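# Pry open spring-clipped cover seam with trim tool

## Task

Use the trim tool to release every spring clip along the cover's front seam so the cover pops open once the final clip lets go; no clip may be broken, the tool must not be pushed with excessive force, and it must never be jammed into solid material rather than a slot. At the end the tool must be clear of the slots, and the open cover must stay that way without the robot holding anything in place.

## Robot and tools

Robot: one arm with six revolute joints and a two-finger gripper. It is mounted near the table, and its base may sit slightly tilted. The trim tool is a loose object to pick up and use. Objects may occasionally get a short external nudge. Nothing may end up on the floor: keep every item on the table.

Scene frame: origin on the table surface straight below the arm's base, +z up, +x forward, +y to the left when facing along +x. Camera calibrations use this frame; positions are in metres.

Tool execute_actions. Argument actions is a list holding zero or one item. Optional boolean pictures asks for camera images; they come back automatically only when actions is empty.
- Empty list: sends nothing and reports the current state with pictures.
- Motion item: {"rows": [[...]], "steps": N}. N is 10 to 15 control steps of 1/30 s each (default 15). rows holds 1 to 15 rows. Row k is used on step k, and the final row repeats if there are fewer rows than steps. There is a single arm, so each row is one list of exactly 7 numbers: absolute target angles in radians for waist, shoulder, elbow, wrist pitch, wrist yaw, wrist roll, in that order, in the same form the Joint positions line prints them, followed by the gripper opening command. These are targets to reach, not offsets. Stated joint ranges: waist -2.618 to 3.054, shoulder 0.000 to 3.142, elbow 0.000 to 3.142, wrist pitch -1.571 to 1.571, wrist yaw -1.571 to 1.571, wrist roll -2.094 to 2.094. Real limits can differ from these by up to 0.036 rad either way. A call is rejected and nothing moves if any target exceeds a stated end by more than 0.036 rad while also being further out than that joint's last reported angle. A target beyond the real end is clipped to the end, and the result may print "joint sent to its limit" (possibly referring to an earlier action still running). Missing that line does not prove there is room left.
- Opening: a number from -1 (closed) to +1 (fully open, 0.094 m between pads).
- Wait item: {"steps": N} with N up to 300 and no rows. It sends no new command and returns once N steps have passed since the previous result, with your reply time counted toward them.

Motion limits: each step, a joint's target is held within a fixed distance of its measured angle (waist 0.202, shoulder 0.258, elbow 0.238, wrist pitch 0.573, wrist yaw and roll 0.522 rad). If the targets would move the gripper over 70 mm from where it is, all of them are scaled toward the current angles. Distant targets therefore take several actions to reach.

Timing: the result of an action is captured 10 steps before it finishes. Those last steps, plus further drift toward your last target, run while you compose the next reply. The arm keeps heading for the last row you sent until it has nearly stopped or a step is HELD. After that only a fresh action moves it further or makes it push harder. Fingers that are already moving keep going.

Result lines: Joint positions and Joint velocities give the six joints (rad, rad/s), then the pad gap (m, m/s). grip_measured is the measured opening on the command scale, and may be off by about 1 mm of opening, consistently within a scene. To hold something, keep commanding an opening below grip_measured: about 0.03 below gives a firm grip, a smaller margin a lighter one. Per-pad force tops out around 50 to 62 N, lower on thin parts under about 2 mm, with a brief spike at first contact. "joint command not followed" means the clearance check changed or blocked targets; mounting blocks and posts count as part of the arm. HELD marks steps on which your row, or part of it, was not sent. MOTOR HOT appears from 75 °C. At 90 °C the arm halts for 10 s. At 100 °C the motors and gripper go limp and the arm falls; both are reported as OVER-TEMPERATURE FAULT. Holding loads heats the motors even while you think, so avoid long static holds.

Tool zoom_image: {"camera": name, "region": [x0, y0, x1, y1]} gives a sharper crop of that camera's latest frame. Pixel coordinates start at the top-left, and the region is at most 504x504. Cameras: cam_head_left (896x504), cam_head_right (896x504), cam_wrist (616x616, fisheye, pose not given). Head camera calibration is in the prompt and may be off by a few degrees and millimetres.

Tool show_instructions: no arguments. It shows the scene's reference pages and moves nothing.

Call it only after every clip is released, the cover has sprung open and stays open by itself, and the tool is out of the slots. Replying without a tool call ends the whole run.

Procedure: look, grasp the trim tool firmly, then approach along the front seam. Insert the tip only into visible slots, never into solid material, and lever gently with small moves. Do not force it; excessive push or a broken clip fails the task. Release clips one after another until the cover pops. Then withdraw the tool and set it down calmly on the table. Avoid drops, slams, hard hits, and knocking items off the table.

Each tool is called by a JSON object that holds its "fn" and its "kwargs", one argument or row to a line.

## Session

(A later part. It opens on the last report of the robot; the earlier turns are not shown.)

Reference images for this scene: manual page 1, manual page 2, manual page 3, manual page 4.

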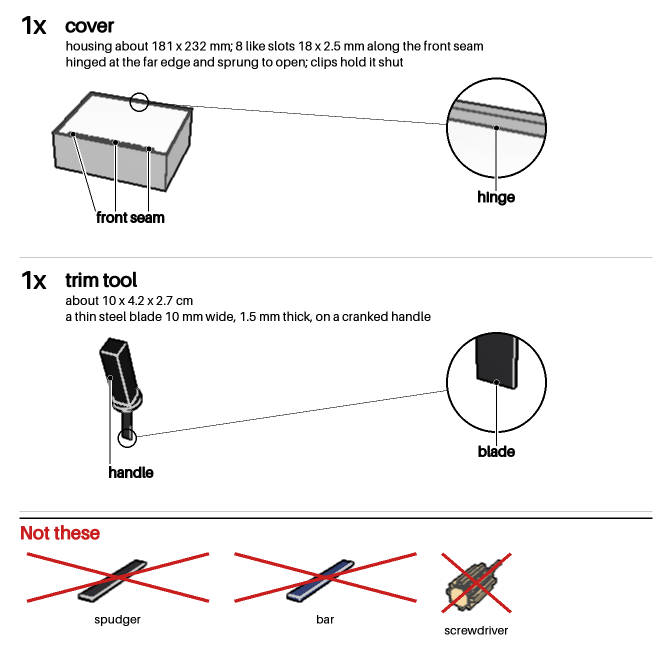

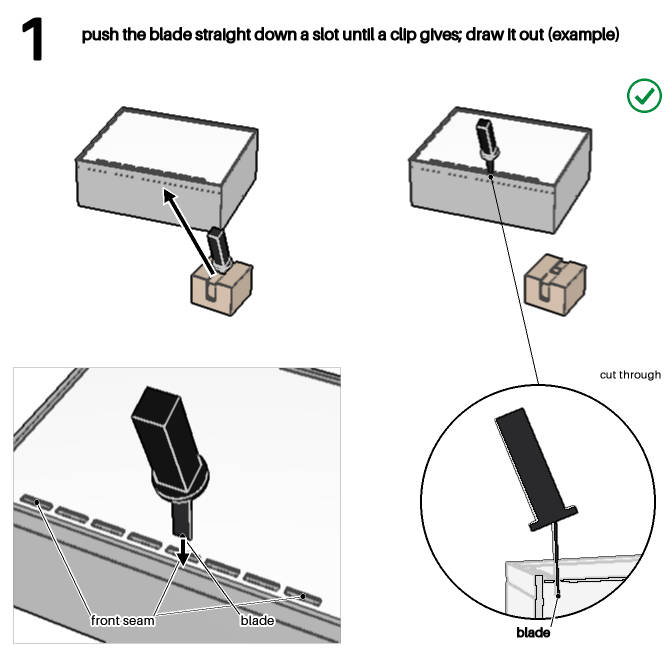

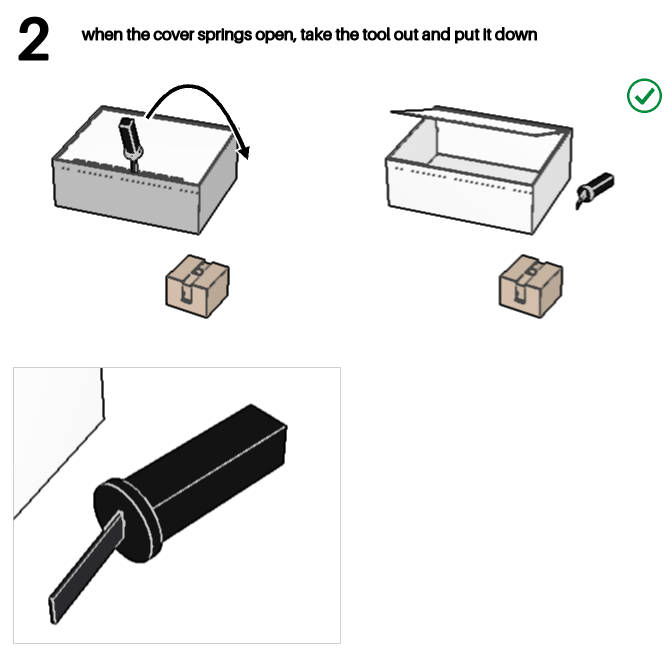

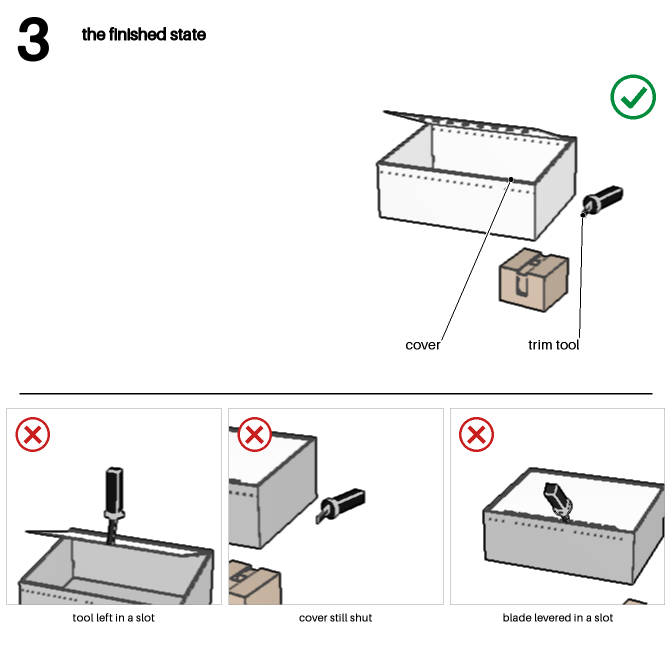

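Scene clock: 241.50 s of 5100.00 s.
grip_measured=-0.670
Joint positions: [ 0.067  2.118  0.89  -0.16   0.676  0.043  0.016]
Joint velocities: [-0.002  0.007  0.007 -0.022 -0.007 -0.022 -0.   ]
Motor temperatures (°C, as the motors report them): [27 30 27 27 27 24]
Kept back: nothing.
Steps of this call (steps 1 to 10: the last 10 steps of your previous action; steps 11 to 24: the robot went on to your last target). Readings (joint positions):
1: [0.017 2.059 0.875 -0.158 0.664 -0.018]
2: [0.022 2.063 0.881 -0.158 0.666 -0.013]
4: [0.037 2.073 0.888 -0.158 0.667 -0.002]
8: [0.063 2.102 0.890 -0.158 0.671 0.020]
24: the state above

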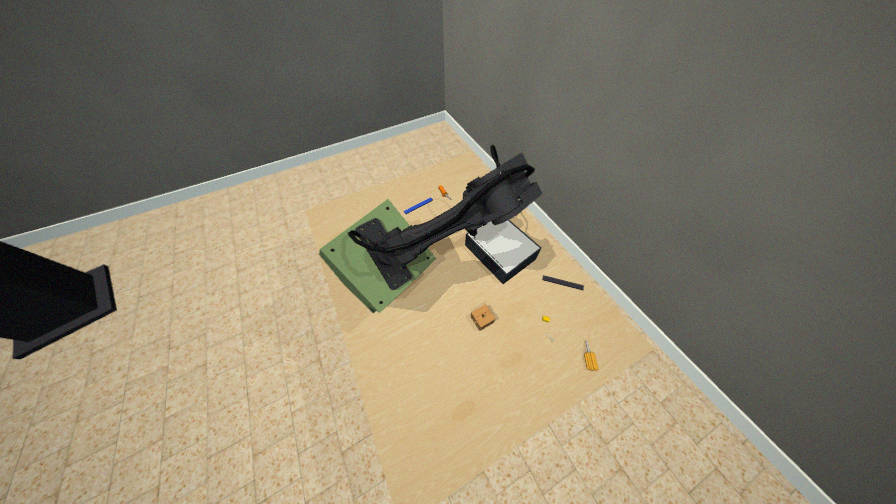

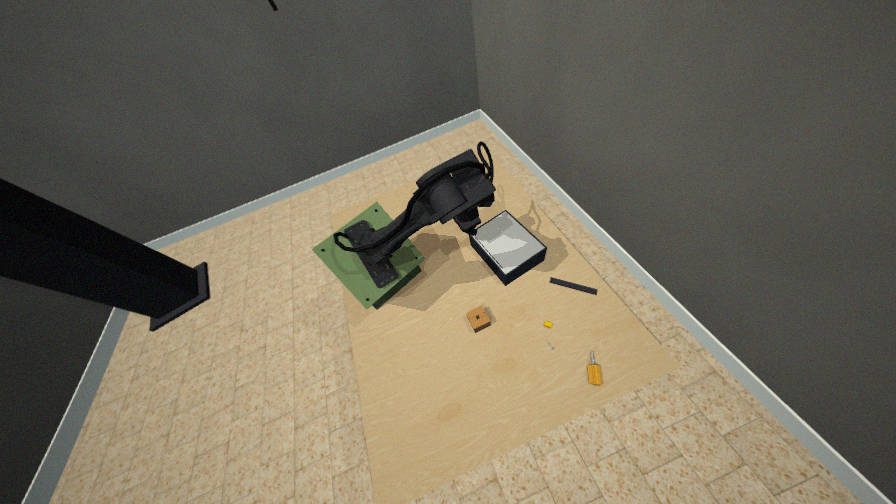

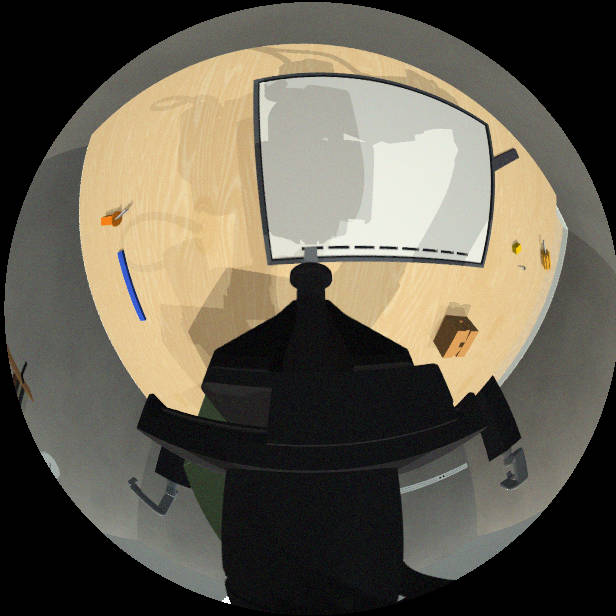

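{"fn": "execute_actions", "kwargs": {
  "actions": []
}}

Scene clock: 242.93 s of 5100.00 s.
grip_measured=-0.670
Joint positions: [ 0.067  2.118  0.89  -0.16   0.677  0.043  0.016]
Joint velocities: [-0.012 -0.017 -0.002  0.022 -0.037 -0.007 -0.   ]
Motor temperatures (°C, as the motors report them): [27 30 27 27 27 24]
Kept back: nothing.
Steps of this call (steps 1 to 15: the robot went on to your last target; steps 16 to 43: nothing new was sent). Readings (joint positions):
1: [0.067 2.118 0.890 -0.160 0.676 0.043]
2: [0.067 2.118 0.890 -0.160 0.676 0.043]
4: [0.067 2.118 0.890 -0.160 0.676 0.043]
8: [0.067 2.118 0.890 -0.160 0.677 0.043]
43: the state above
The arm was judged still, so your last target was given up. Only a new action makes it travel on or press farther. Fingers that are still opening or closing keep moving.

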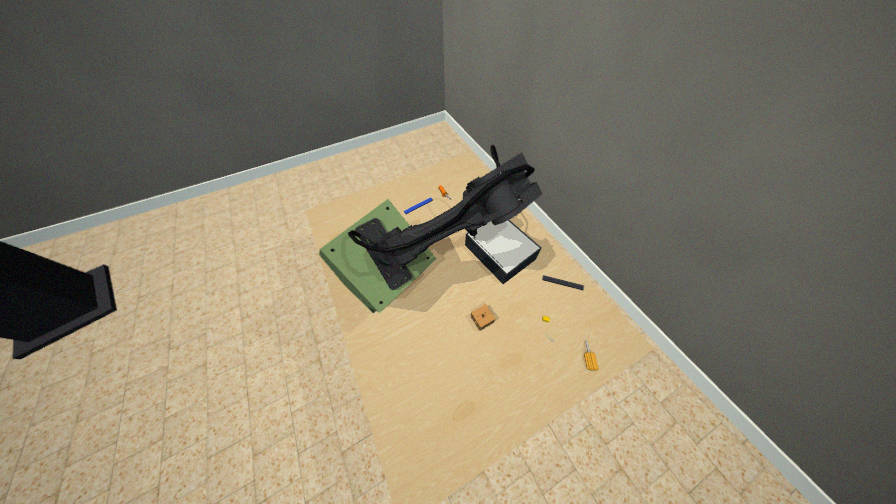

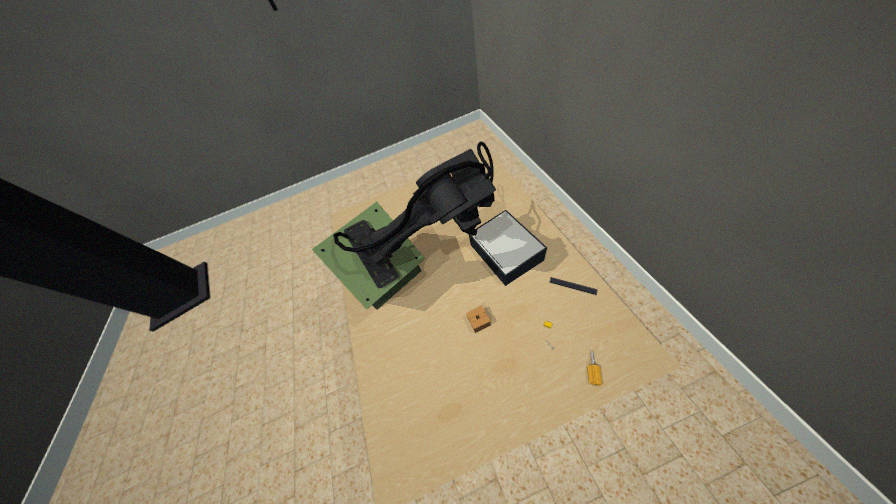

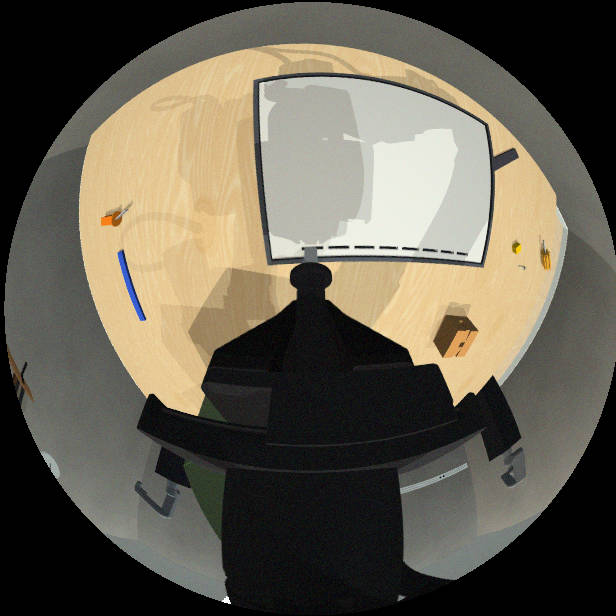

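{"fn": "zoom_image", "kwargs": {
  "camera": "cam_wrist",
  "region": [281, 232, 341, 262]
}}

Region (281, 232, 341, 262) of cam_wrist's 616x616 image, scaled by 8.400, with more detail than that image has.

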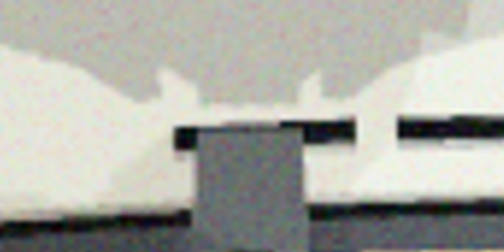

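{"fn": "execute_actions", "kwargs": {
  "actions": [
    {"rows":[[0.083,2.133,0.912,-0.150,0.690,0.052,-0.705],[0.083,2.139,0.912,-0.145,0.692,0.052,-0.705],[0.083,2.143,0.912,-0.141,0.694,0.052,-0.705],[0.083,2.146,0.912,-0.138,0.696,0.052,-0.705],[0.083,2.147,0.912,-0.135,0.698,0.052,-0.705],[0.083,2.147,0.912,-0.134,0.698,0.052,-0.705]],"steps":10}
  ]
}}

{"fn": "execute_actions", "kwargs": {
  "actions": [
    {"steps":22}
  ],
  "pictures": true
}}

{"fn": "zoom_image", "kwargs": {
  "camera": "cam_wrist",
  "region": [281, 232, 341, 262]
}}

Scene clock: 243.97 s of 5100.00 s.
grip_measured=-0.670
Joint positions: [ 0.067  2.118  0.89  -0.16   0.677  0.043  0.016]
Joint velocities: [ 0.002  0.002  0.012 -0.051  0.007 -0.022 -0.001]
Motor temperatures (°C, as the motors report them): [27 30 27 27 27 24]
Kept back: the last 10 steps of this action.
Steps of this call (steps 1 to 31: nothing new was sent). Readings (joint positions):
1: [0.067 2.118 0.890 -0.160 0.677 0.043]
2: [0.067 2.118 0.890 -0.160 0.677 0.043]
4: [0.067 2.118 0.890 -0.160 0.677 0.043]
8: [0.067 2.118 0.890 -0.160 0.677 0.043]
31: the state above

Scene clock: 244.70 s of 5100.00 s.
grip_measured=-0.670
Joint positions: [ 0.067  2.132  0.89  -0.15   0.686  0.043  0.016]
Joint velocities: [ 0.002  0.017 -0.002 -0.022 -0.007  0.007 -0.001]
Motor temperatures (°C, as the motors report them): [27 30 27 27 27 24]
Kept back: nothing.
Steps of this call (steps 1 to 10: the last 10 steps of your previous action; steps 11 to 22: the robot went on to your last target). Readings (joint positions):
1: [0.067 2.118 0.890 -0.160 0.677 0.043]
2: [0.067 2.118 0.890 -0.160 0.677 0.043]
4: [0.067 2.120 0.890 -0.158 0.680 0.043]
8: [0.067 2.131 0.890 -0.154 0.683 0.043]
22: the state above

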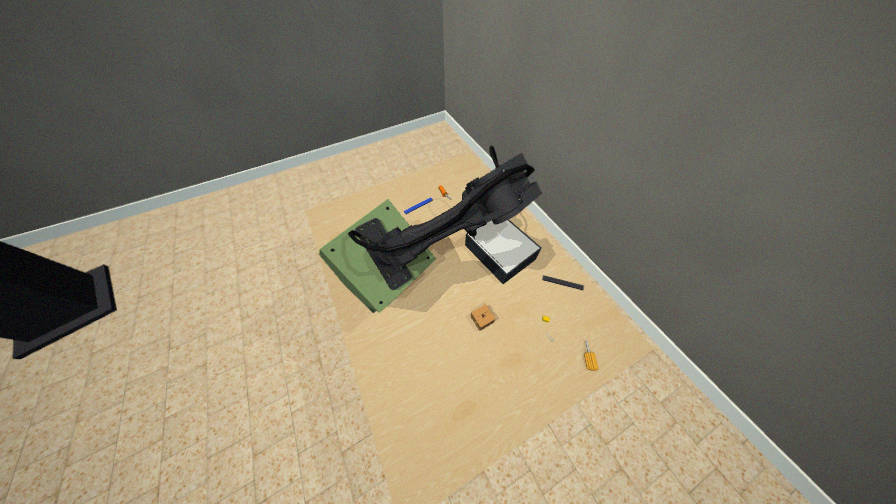

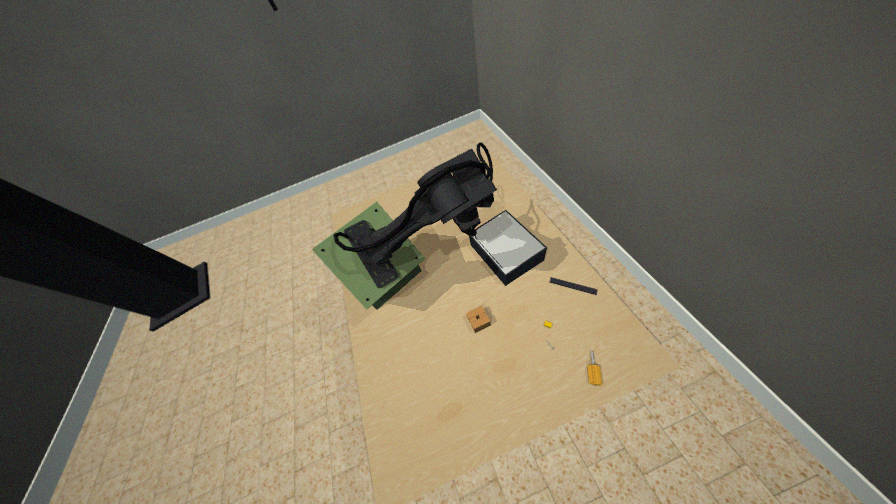

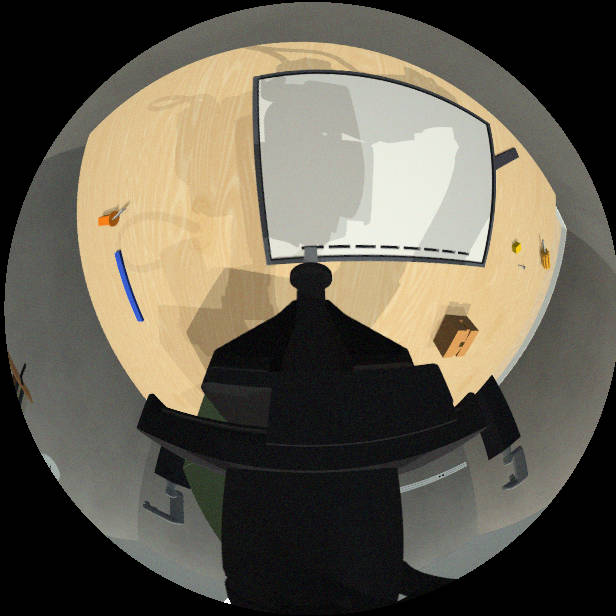

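Region (281, 232, 341, 262) of cam_wrist's 616x616 image, scaled by 8.400, with more detail than that image has.

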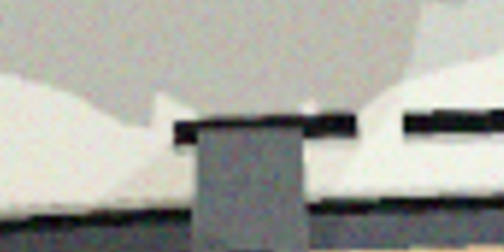

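{"fn": "execute_actions", "kwargs": {
  "actions": [
    {"rows":[[0.083,2.147,0.912,-0.132,0.699,0.052,-0.705],[0.083,2.153,0.912,-0.129,0.701,0.052,-0.705],[0.083,2.157,0.912,-0.126,0.703,0.052,-0.705],[0.083,2.160,0.912,-0.123,0.705,0.052,-0.705],[0.083,2.161,0.912,-0.121,0.707,0.052,-0.705],[0.083,2.161,0.912,-0.121,0.707,0.052,-0.705]],"steps":10}
  ]
}}

{"fn": "execute_actions", "kwargs": {
  "actions": [
    {"steps":22}
  ],
  "pictures": true
}}

{"fn": "zoom_image", "kwargs": {
  "camera": "cam_wrist",
  "region": [281, 232, 341, 262]
}}

Scene clock: 245.17 s of 5100.00 s.
grip_measured=-0.670
Joint positions: [ 0.067  2.132  0.89  -0.15   0.687  0.043  0.016]
Joint velocities: [-0.007 -0.007 -0.002 -0.051 -0.007 -0.081 -0.001]
Motor temperatures (°C, as the motors report them): [27 30 27 27 27 24]
Kept back: the last 10 steps of this action.
Steps of this call (steps 1 to 14: the robot went on to your last target). Readings (joint positions):
1: [0.067 2.132 0.890 -0.150 0.686 0.043]
2: [0.067 2.132 0.890 -0.150 0.686 0.043]
4: [0.067 2.132 0.890 -0.150 0.686 0.043]
8: [0.067 2.132 0.890 -0.150 0.687 0.043]
14: the state above

Scene clock: 245.90 s of 5100.00 s.
grip_measured=-0.670
Joint positions: [ 0.067  2.145  0.89  -0.137  0.695  0.043  0.016]
Joint velocities: [ 0.007 -0.012  0.017 -0.022 -0.051  0.051 -0.001]
Motor temperatures (°C, as the motors report them): [27 30 27 27 27 24]
Kept back: nothing.
Steps of this call (steps 1 to 10: the last 10 steps of your previous action; steps 11 to 22: the robot went on to your last target). Readings (joint positions):
1: [0.067 2.132 0.890 -0.150 0.687 0.043]
2: [0.067 2.132 0.890 -0.149 0.687 0.043]
4: [0.067 2.134 0.890 -0.146 0.689 0.043]
8: [0.067 2.144 0.890 -0.140 0.693 0.043]
22: the state above

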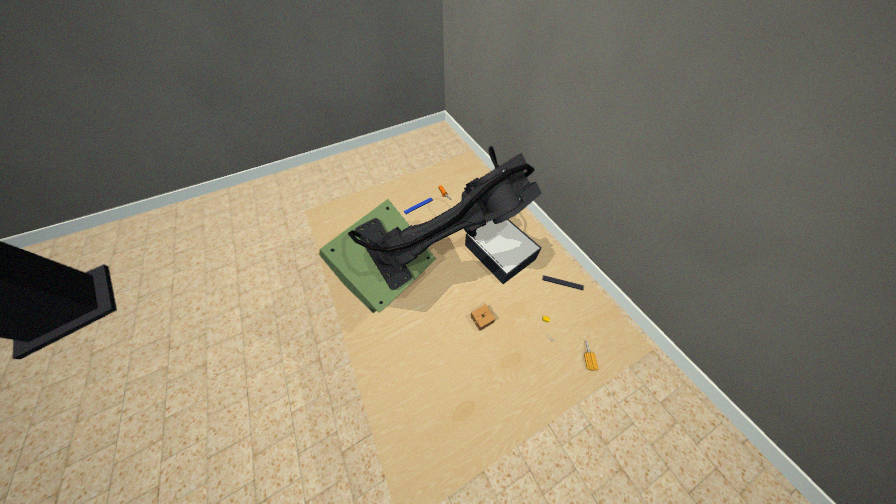

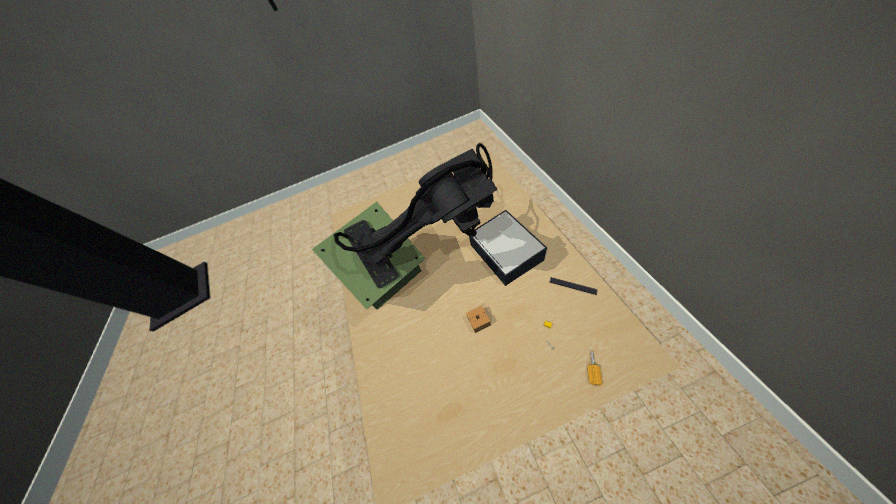

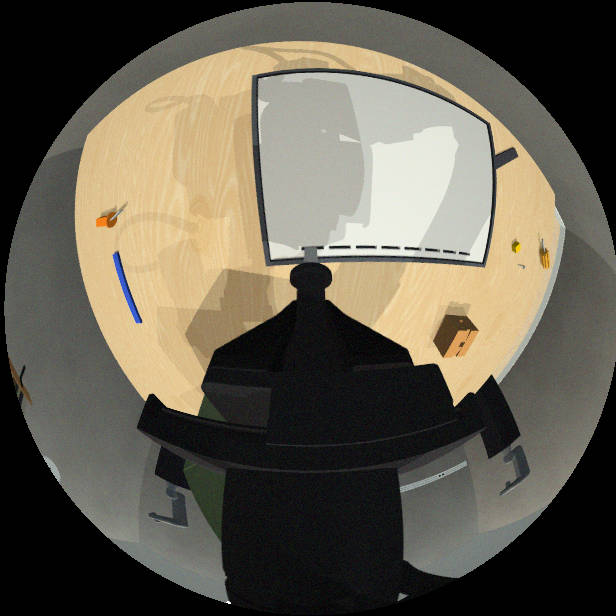

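Region (281, 232, 341, 262) of cam_wrist's 616x616 image, scaled by 8.400, with more detail than that image has.

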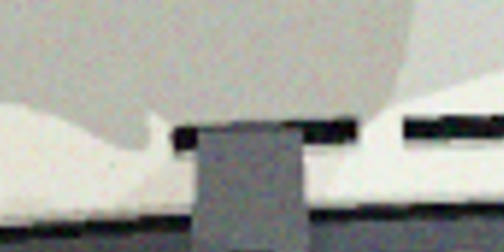

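Entered. Continue.

{"fn": "execute_actions", "kwargs": {
  "actions": [
    {"rows":[[0.083,2.160,0.912,-0.120,0.708,0.052,-0.705],[0.083,2.166,0.912,-0.117,0.710,0.052,-0.705],[0.083,2.170,0.912,-0.114,0.712,0.052,-0.705],[0.083,2.173,0.912,-0.111,0.714,0.052,-0.705],[0.083,2.174,0.912,-0.108,0.716,0.052,-0.705],[0.083,2.174,0.912,-0.108,0.716,0.052,-0.705]],"steps":10}
  ]
}}

{"fn": "execute_actions", "kwargs": {
  "actions": [
    {"steps":22}
  ]
}}

Scene clock: 246.27 s of 5100.00 s.
grip_measured=-0.670
Joint positions: [ 0.067  2.145  0.89  -0.137  0.695  0.043  0.016]
Joint velocities: [ 0.002 -0.007 -0.002 -0.037  0.007  0.022 -0.001]
Motor temperatures (°C, as the motors report them): [27 30 27 27 27 24]
Kept back: the last 10 steps of this action.
Steps of this call (steps 1 to 11: the robot went on to your last target). Readings (joint positions):
1: [0.067 2.145 0.890 -0.137 0.695 0.043]
2: [0.067 2.145 0.890 -0.137 0.695 0.043]
4: [0.067 2.145 0.890 -0.137 0.695 0.043]
8: [0.067 2.145 0.890 -0.137 0.695 0.043]
11: the state above

Scene clock: 247.00 s of 5100.00 s.
grip_measured=-0.670
Joint positions: [ 0.067  2.157  0.89  -0.123  0.703  0.043  0.016]
Joint velocities: [-0.002 -0.012  0.007 -0.037 -0.022  0.066  0.   ]
Motor temperatures (°C, as the motors report them): [27 30 27 27 27 24]
Kept back: nothing.
Steps of this call (steps 1 to 10: the last 10 steps of your previous action; steps 11 to 22: the robot went on to your last target). Readings (joint positions):
1: [0.067 2.145 0.890 -0.137 0.696 0.043]
2: [0.067 2.145 0.890 -0.136 0.696 0.043]
4: [0.067 2.146 0.890 -0.134 0.698 0.043]
8: [0.067 2.156 0.890 -0.124 0.702 0.043]
22: the state above

{"fn": "execute_actions", "kwargs": {
  "actions": [
    {"rows":[[0.083,2.173,0.912,-0.107,0.716,0.052,-0.705],[0.083,2.179,0.912,-0.104,0.718,0.052,-0.705],[0.083,2.183,0.912,-0.101,0.720,0.052,-0.705],[0.083,2.186,0.912,-0.098,0.722,0.052,-0.705],[0.083,2.187,0.912,-0.095,0.724,0.052,-0.705],[0.083,2.187,0.912,-0.095,0.724,0.052,-0.705]],"steps":10}
  ]
}}

{"fn": "execute_actions", "kwargs": {
  "actions": [
    {"steps":22}
  ]
}}

Scene clock: 247.33 s of 5100.00 s.
grip_measured=-0.670
Joint positions: [ 0.067  2.157  0.89  -0.123  0.703  0.043  0.016]
Joint velocities: [-0.007 -0.012 -0.012 -0.037 -0.037  0.007  0.001]
Motor temperatures (°C, as the motors report them): [27 30 27 27 27 24]
Kept back: the last 10 steps of this action.
Steps of this call (steps 1 to 10: the robot went on to your last target). Readings (joint positions):
1: [0.067 2.157 0.890 -0.123 0.703 0.043]
2: [0.067 2.157 0.890 -0.123 0.703 0.043]
4: [0.067 2.157 0.890 -0.123 0.703 0.043]
8: [0.067 2.157 0.890 -0.123 0.703 0.043]
10: the state above

Scene clock: 248.07 s of 5100.00 s.
grip_measured=-0.670
Joint positions: [ 0.069  2.165  0.89  -0.116  0.711  0.043  0.016]
Joint velocities: [ 0.007 -0.002 -0.012 -0.022 -0.037  0.037 -0.001]
Motor temperatures (°C, as the motors report them): [27 30 27 27 27 24]
Kept back: nothing.
Steps of this call (steps 1 to 10: the last 10 steps of your previous action; steps 11 to 15: the robot went on to your last target; steps 16 to 22: nothing new was sent). Readings (joint positions):
1: [0.067 2.157 0.890 -0.123 0.703 0.043]
2: [0.067 2.157 0.890 -0.123 0.703 0.043]
4: [0.067 2.158 0.890 -0.122 0.704 0.043]
8: [0.068 2.164 0.890 -0.116 0.710 0.043]
22: the state above
The arm was judged still, so your last target was given up. Only a new action makes it travel on or press farther. Fingers that are still opening or closing keep moving.

{"fn": "execute_actions", "kwargs": {
  "actions": [
    {"rows":[[0.081,2.190,0.912,-0.094,0.724,0.052,-0.705],[0.081,2.193,0.912,-0.093,0.725,0.052,-0.705],[0.081,2.196,0.912,-0.092,0.725,0.052,-0.705],[0.081,2.199,0.912,-0.092,0.726,0.052,-0.705],[0.081,2.201,0.912,-0.092,0.726,0.052,-0.705]],"steps":10}
  ]
}}

{"fn": "execute_actions", "kwargs": {
  "actions": [
    {"steps":20}
  ]
}}

Scene clock: 248.47 s of 5100.00 s.
grip_measured=-0.670
Joint positions: [ 0.069  2.165  0.89  -0.116  0.711  0.043  0.016]
Joint velocities: [-0.007 -0.002  0.007  0.022  0.081 -0.051 -0.   ]
Motor temperatures (°C, as the motors report them): [27 30 27 27 27 24]
Kept back: the last 10 steps of this action.
Steps of this call (steps 1 to 12: nothing new was sent). Readings (joint positions):
1: [0.069 2.165 0.890 -0.116 0.711 0.043]
2: [0.069 2.165 0.890 -0.116 0.711 0.043]
4: [0.069 2.165 0.890 -0.116 0.711 0.043]
8: [0.069 2.165 0.890 -0.116 0.711 0.043]
12: the state above

Scene clock: 249.13 s of 5100.00 s.
grip_measured=-0.670
Joint positions: [ 0.072  2.172  0.89  -0.11   0.72   0.043  0.016]
Joint velocities: [-0.007  0.012  0.007 -0.037 -0.022 -0.007 -0.   ]
Motor temperatures (°C, as the motors report them): [27 30 27 27 27 24]
Kept back: nothing.
Steps of this call (steps 1 to 10: the last 10 steps of your previous action; steps 11 to 15: the robot went on to your last target; steps 16 to 20: nothing new was sent). Readings (joint positions):
1: [0.069 2.165 0.890 -0.116 0.711 0.043]
2: [0.069 2.165 0.890 -0.116 0.711 0.043]
4: [0.069 2.167 0.890 -0.114 0.713 0.043]
8: [0.072 2.171 0.890 -0.110 0.719 0.043]
20: the state above
The arm was judged still, so your last target was given up. Only a new action makes it travel on or press farther. Fingers that are still opening or closing keep moving.

{"fn": "execute_actions", "kwargs": {
  "actions": [
    {"rows":[[0.080,2.204,0.912,-0.091,0.727,0.052,-0.705],[0.080,2.207,0.912,-0.090,0.728,0.052,-0.705],[0.080,2.210,0.912,-0.089,0.729,0.052,-0.705],[0.080,2.213,0.912,-0.088,0.730,0.052,-0.705],[0.080,2.215,0.912,-0.088,0.730,0.052,-0.705]],"steps":10}
  ]
}}

{"fn": "execute_actions", "kwargs": {
  "actions": [
    {"steps":20}
  ]
}}

Scene clock: 249.43 s of 5100.00 s.
grip_measured=-0.670
Joint positions: [ 0.072  2.172  0.89  -0.11   0.72   0.043  0.016]
Joint velocities: [ 0.012  0.002 -0.017 -0.095 -0.037  0.022 -0.001]
Motor temperatures (°C, as the motors report them): [27 30 27 27 27 24]
Kept back: the last 10 steps of this action.
Steps of this call (steps 1 to 9: nothing new was sent). Readings (joint positions):
1: [0.072 2.172 0.890 -0.110 0.720 0.043]
2: [0.072 2.172 0.890 -0.110 0.720 0.043]
4: [0.072 2.172 0.890 -0.110 0.720 0.043]
8: [0.072 2.172 0.890 -0.110 0.720 0.043]
9: the state above

Scene clock: 250.10 s of 5100.00 s.
grip_measured=-0.670
Joint positions: [ 0.077  2.179  0.89  -0.105  0.731  0.043  0.016]
Joint velocities: [ 0.002 -0.007 -0.007 -0.007 -0.022  0.022  0.   ]
Motor temperatures (°C, as the motors report them): [27 30 27 27 27 24]
Kept back: nothing.
Steps of this call (steps 1 to 10: the last 10 steps of your previous action; steps 11 to 20: the robot went on to your last target). Readings (joint positions):
1: [0.072 2.172 0.890 -0.110 0.720 0.043]
2: [0.072 2.172 0.890 -0.110 0.720 0.043]
4: [0.073 2.174 0.890 -0.109 0.722 0.043]
8: [0.077 2.179 0.890 -0.105 0.730 0.043]
20: the state above

{"fn": "execute_actions", "kwargs": {
  "actions": [
    {"rows":[[0.080,2.218,0.912,-0.087,0.732,0.052,-0.705],[0.080,2.221,0.912,-0.086,0.733,0.052,-0.705],[0.080,2.224,0.912,-0.085,0.734,0.052,-0.705],[0.080,2.227,0.912,-0.084,0.735,0.052,-0.705],[0.080,2.229,0.912,-0.084,0.735,0.052,-0.705]],"steps":10}
  ]
}}

{"fn": "execute_actions", "kwargs": {
  "actions": [
    {"steps":20}
  ],
  "pictures": true
}}

Scene clock: 250.53 s of 5100.00 s.
grip_measured=-0.670
Joint positions: [ 0.077  2.179  0.89  -0.105  0.731  0.043  0.016]
Joint velocities: [-0.002  0.007  0.017  0.007 -0.007 -0.095 -0.001]
Motor temperatures (°C, as the motors report them): [27 30 27 27 27 24]
Kept back: the last 10 steps of this action.
Steps of this call (steps 1 to 13: the robot went on to your last target). Readings (joint positions):
1: [0.077 2.179 0.890 -0.105 0.731 0.043]
2: [0.077 2.179 0.890 -0.105 0.731 0.043]
4: [0.077 2.179 0.890 -0.105 0.731 0.043]
8: [0.077 2.179 0.890 -0.105 0.731 0.043]
13: the state above

Scene clock: 251.20 s of 5100.00 s.
grip_measured=-0.670
Joint positions: [ 0.082  2.188  0.89  -0.099  0.743  0.043  0.016]
Joint velocities: [-0.007 -0.007 -0.012 -0.007 -0.022  0.037  0.001]
Motor temperatures (°C, as the motors report them): [27 30 27 27 27 24]
Kept back: nothing.
Steps of this call (steps 1 to 10: the last 10 steps of your previous action; steps 11 to 20: the robot went on to your last target). Readings (joint positions):
1: [0.077 2.179 0.890 -0.105 0.731 0.043]
2: [0.077 2.179 0.890 -0.105 0.731 0.043]
4: [0.077 2.182 0.890 -0.103 0.733 0.043]
8: [0.081 2.187 0.890 -0.099 0.741 0.043]
20: the state above

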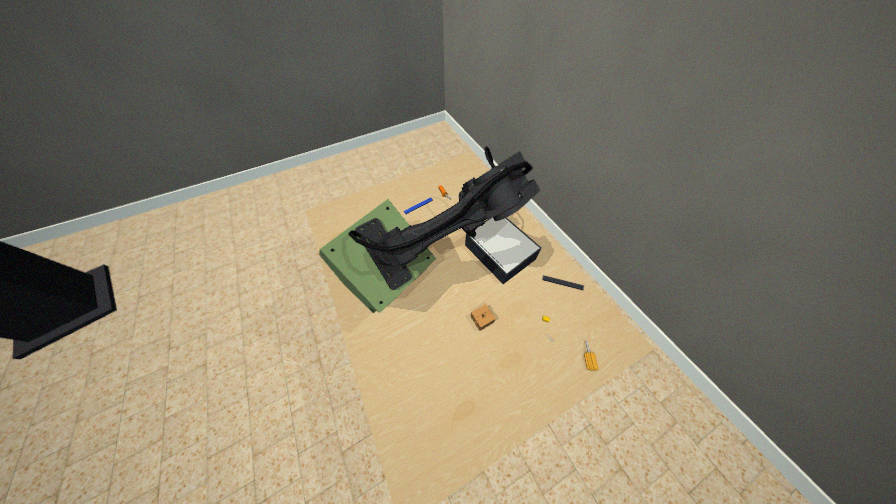

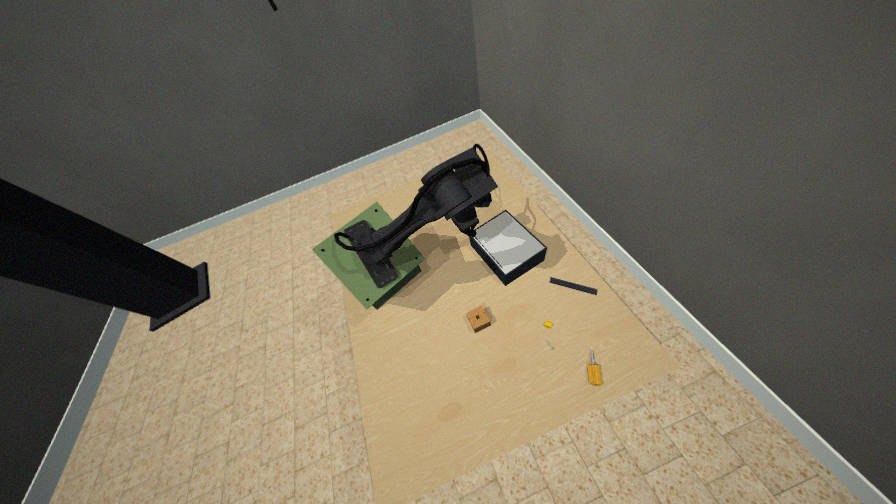

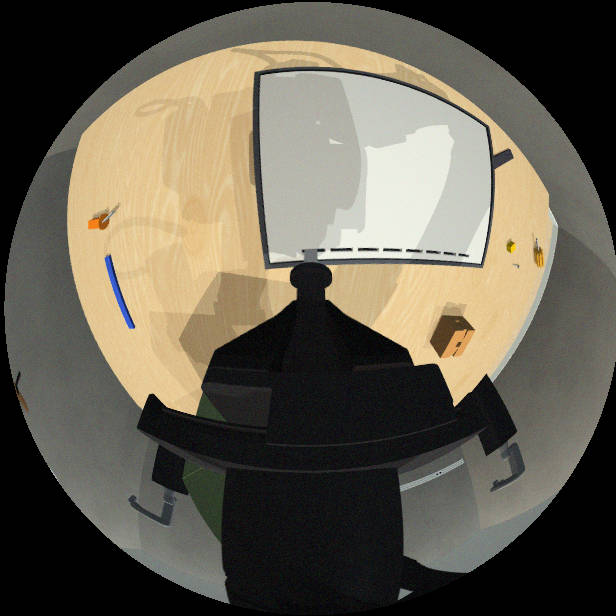

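{"fn": "execute_actions", "kwargs": {
  "actions": [
    {"rows":[[0.079,2.232,0.912,-0.083,0.737,0.052,-0.705],[0.079,2.235,0.912,-0.082,0.737,0.052,-0.705],[0.079,2.238,0.912,-0.081,0.737,0.052,-0.705],[0.079,2.241,0.912,-0.080,0.737,0.052,-0.705],[0.079,2.243,0.912,-0.080,0.737,0.052,-0.705]],"steps":10}
  ]
}}

{"fn": "execute_actions", "kwargs": {
  "actions": [
    {"steps":20}
  ],
  "pictures": true
}}

Scene clock: 251.60 s of 5100.00 s.
grip_measured=-0.670
Joint positions: [ 0.082  2.188  0.89  -0.099  0.743  0.043  0.016]
Joint velocities: [-0.007 -0.002 -0.017  0.022 -0.007  0.022  0.   ]
Motor temperatures (°C, as the motors report them): [27 30 27 27 27 24]
Kept back: the last 10 steps of this action.
Steps of this call (steps 1 to 12: the robot went on to your last target). Readings (joint positions):
1: [0.082 2.188 0.890 -0.099 0.743 0.043]
2: [0.082 2.188 0.890 -0.099 0.743 0.043]
4: [0.082 2.188 0.890 -0.099 0.743 0.043]
8: [0.082 2.188 0.890 -0.099 0.743 0.043]
12: the state above

Scene clock: 252.27 s of 5100.00 s.
grip_measured=-0.670
Joint positions: [ 0.082  2.209  0.895 -0.081  0.752  0.043  0.016]
Joint velocities: [ 0.007  0.017 -0.007 -0.051 -0.022 -0.037  0.   ]
Motor temperatures (°C, as the motors report them): [27 30 27 27 27 24]
Kept back: nothing.
Steps of this call (steps 1 to 10: the last 10 steps of your previous action; steps 11 to 20: the robot went on to your last target). Readings (joint positions):
1: [0.082 2.188 0.890 -0.099 0.743 0.043]
2: [0.082 2.188 0.890 -0.099 0.743 0.043]
4: [0.082 2.191 0.890 -0.095 0.744 0.043]
8: [0.082 2.209 0.895 -0.081 0.752 0.043]
20: the state above

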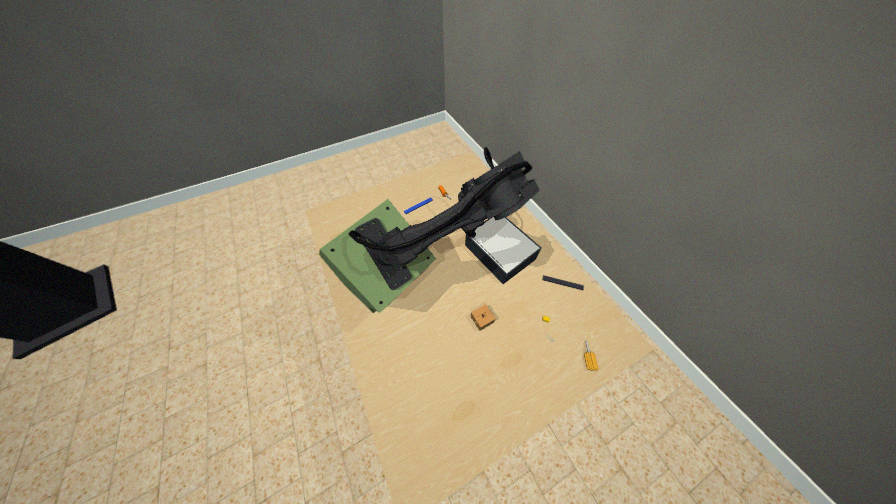

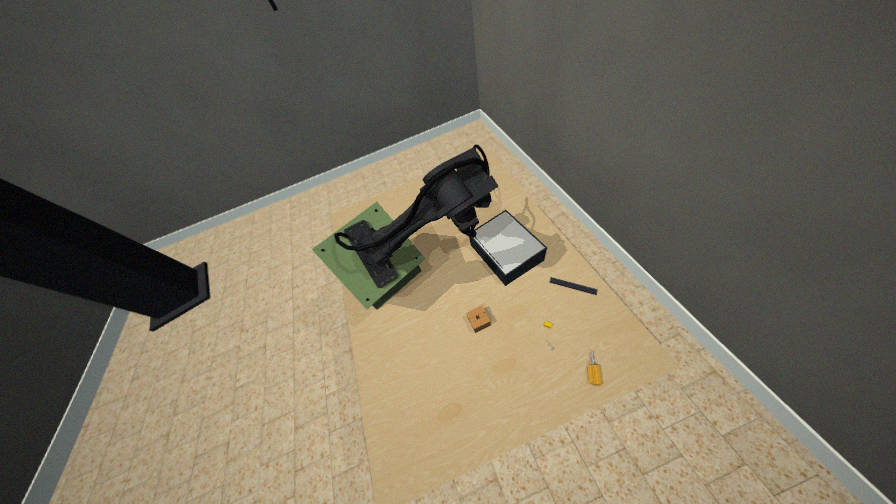

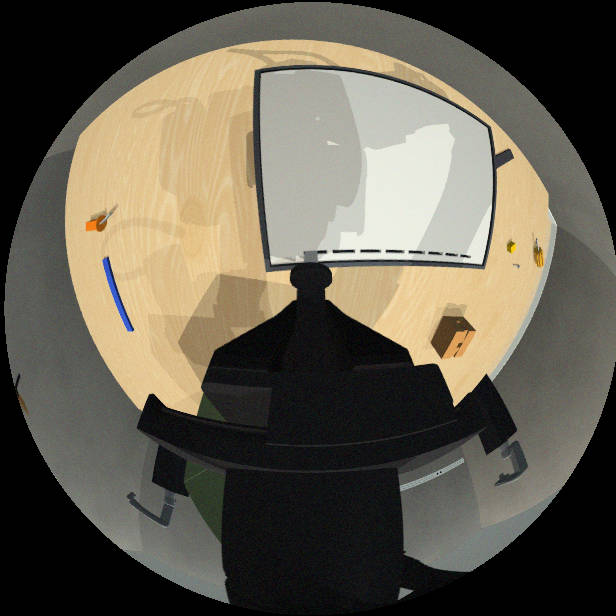

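{"fn": "execute_actions", "kwargs": {
  "actions": [
    {"rows":[[0.079,2.220,0.912,-0.088,0.740,0.052,-0.705],[0.079,2.198,0.912,-0.094,0.738,0.052,-0.705],[0.079,2.188,0.912,-0.100,0.736,0.052,-0.705],[0.079,2.183,0.912,-0.105,0.734,0.052,-0.705],[0.079,2.180,0.912,-0.110,0.732,0.052,-0.705]],"steps":10}
  ]
}}

{"fn": "execute_actions", "kwargs": {
  "actions": [
    {"steps":20}
  ],
  "pictures": true
}}

Scene clock: 252.93 s of 5100.00 s.
grip_measured=-0.670
Joint positions: [ 0.082  2.209  0.895 -0.081  0.752  0.043  0.016]
Joint velocities: [-0.007 -0.012 -0.027  0.007 -0.037 -0.022 -0.001]
Motor temperatures (°C, as the motors report them): [27 30 27 27 27 24]
Kept back: the last 10 steps of this action.
Steps of this call (steps 1 to 15: the robot went on to your last target; steps 16 to 20: nothing new was sent). Readings (joint positions):
1: [0.082 2.209 0.895 -0.081 0.752 0.043]
2: [0.082 2.209 0.895 -0.081 0.752 0.043]
4: [0.082 2.209 0.895 -0.081 0.752 0.043]
8: [0.082 2.209 0.895 -0.081 0.752 0.043]
20: the state above

Scene clock: 253.60 s of 5100.00 s.
grip_measured=-0.670
Joint positions: [ 0.08   2.201  0.895 -0.086  0.743  0.043  0.016]
Joint velocities: [-0.002  0.007 -0.007 -0.037  0.022  0.007  0.   ]
Motor temperatures (°C, as the motors report them): [27 30 27 27 27 24]
Kept back: nothing.
Steps of this call (steps 1 to 10: the last 10 steps of your previous action; steps 11 to 15: the robot went on to your last target; steps 16 to 20: nothing new was sent). Readings (joint positions):
1: [0.082 2.209 0.895 -0.081 0.752 0.043]
2: [0.082 2.208 0.895 -0.081 0.752 0.043]
4: [0.081 2.205 0.895 -0.082 0.749 0.043]
8: [0.080 2.201 0.895 -0.085 0.744 0.043]
20: the state above
The arm was judged still, so your last target was given up. Only a new action makes it travel on or press farther. Fingers that are still opening or closing keep moving.

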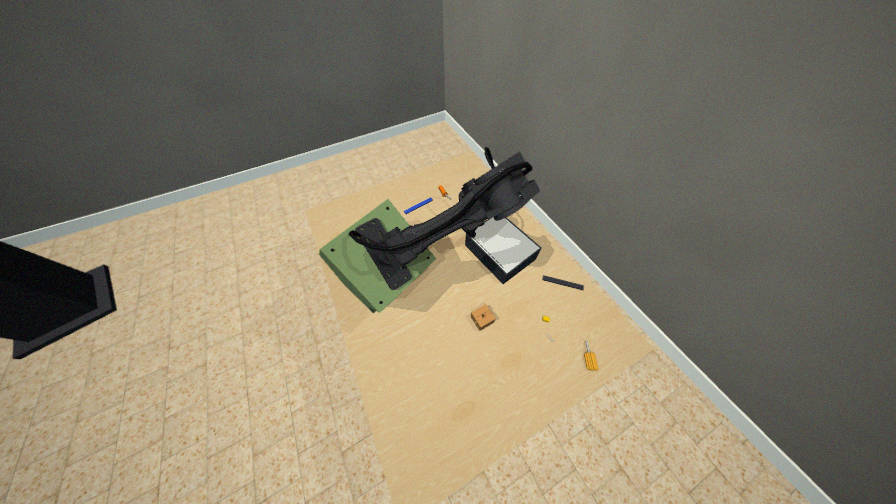

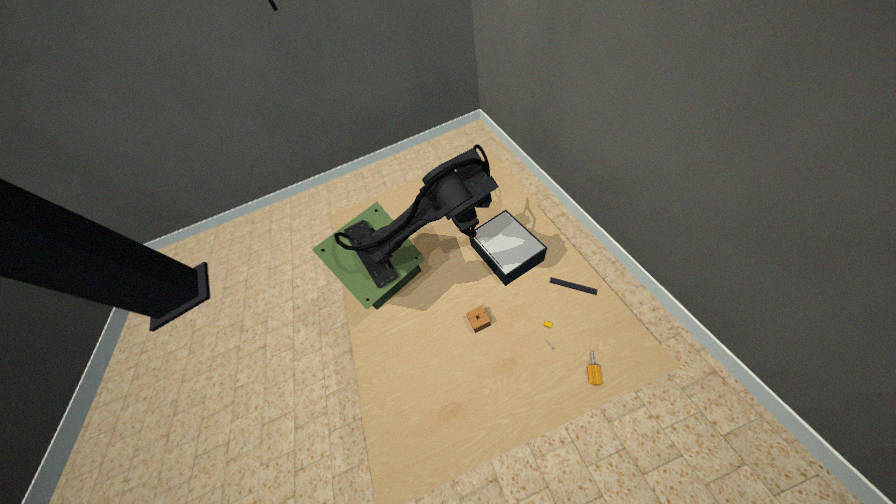

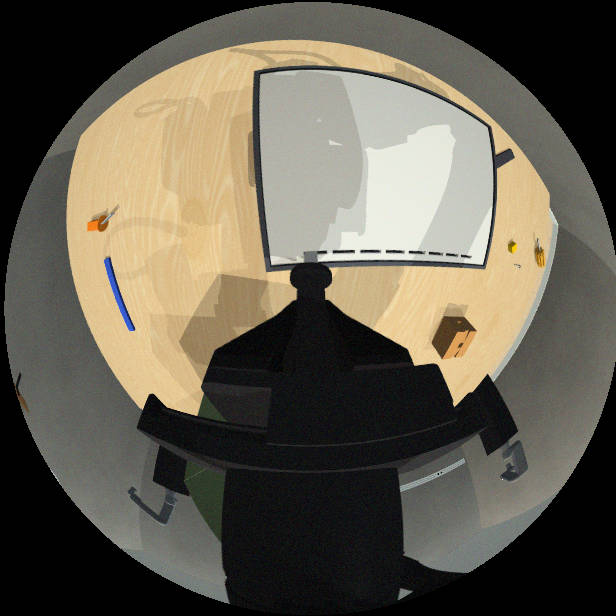

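{"fn": "zoom_image", "kwargs": {
  "camera": "cam_wrist",
  "region": [240, 220, 500, 300]
}}

Region (240, 220, 500, 300) of cam_wrist's 616x616 image, scaled by 1.938, with more detail than that image has; it fills the top 155 rows of this view, and the rest is white.

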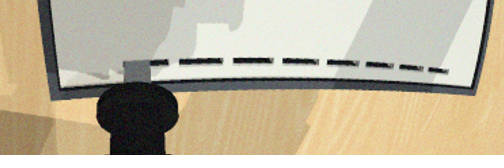

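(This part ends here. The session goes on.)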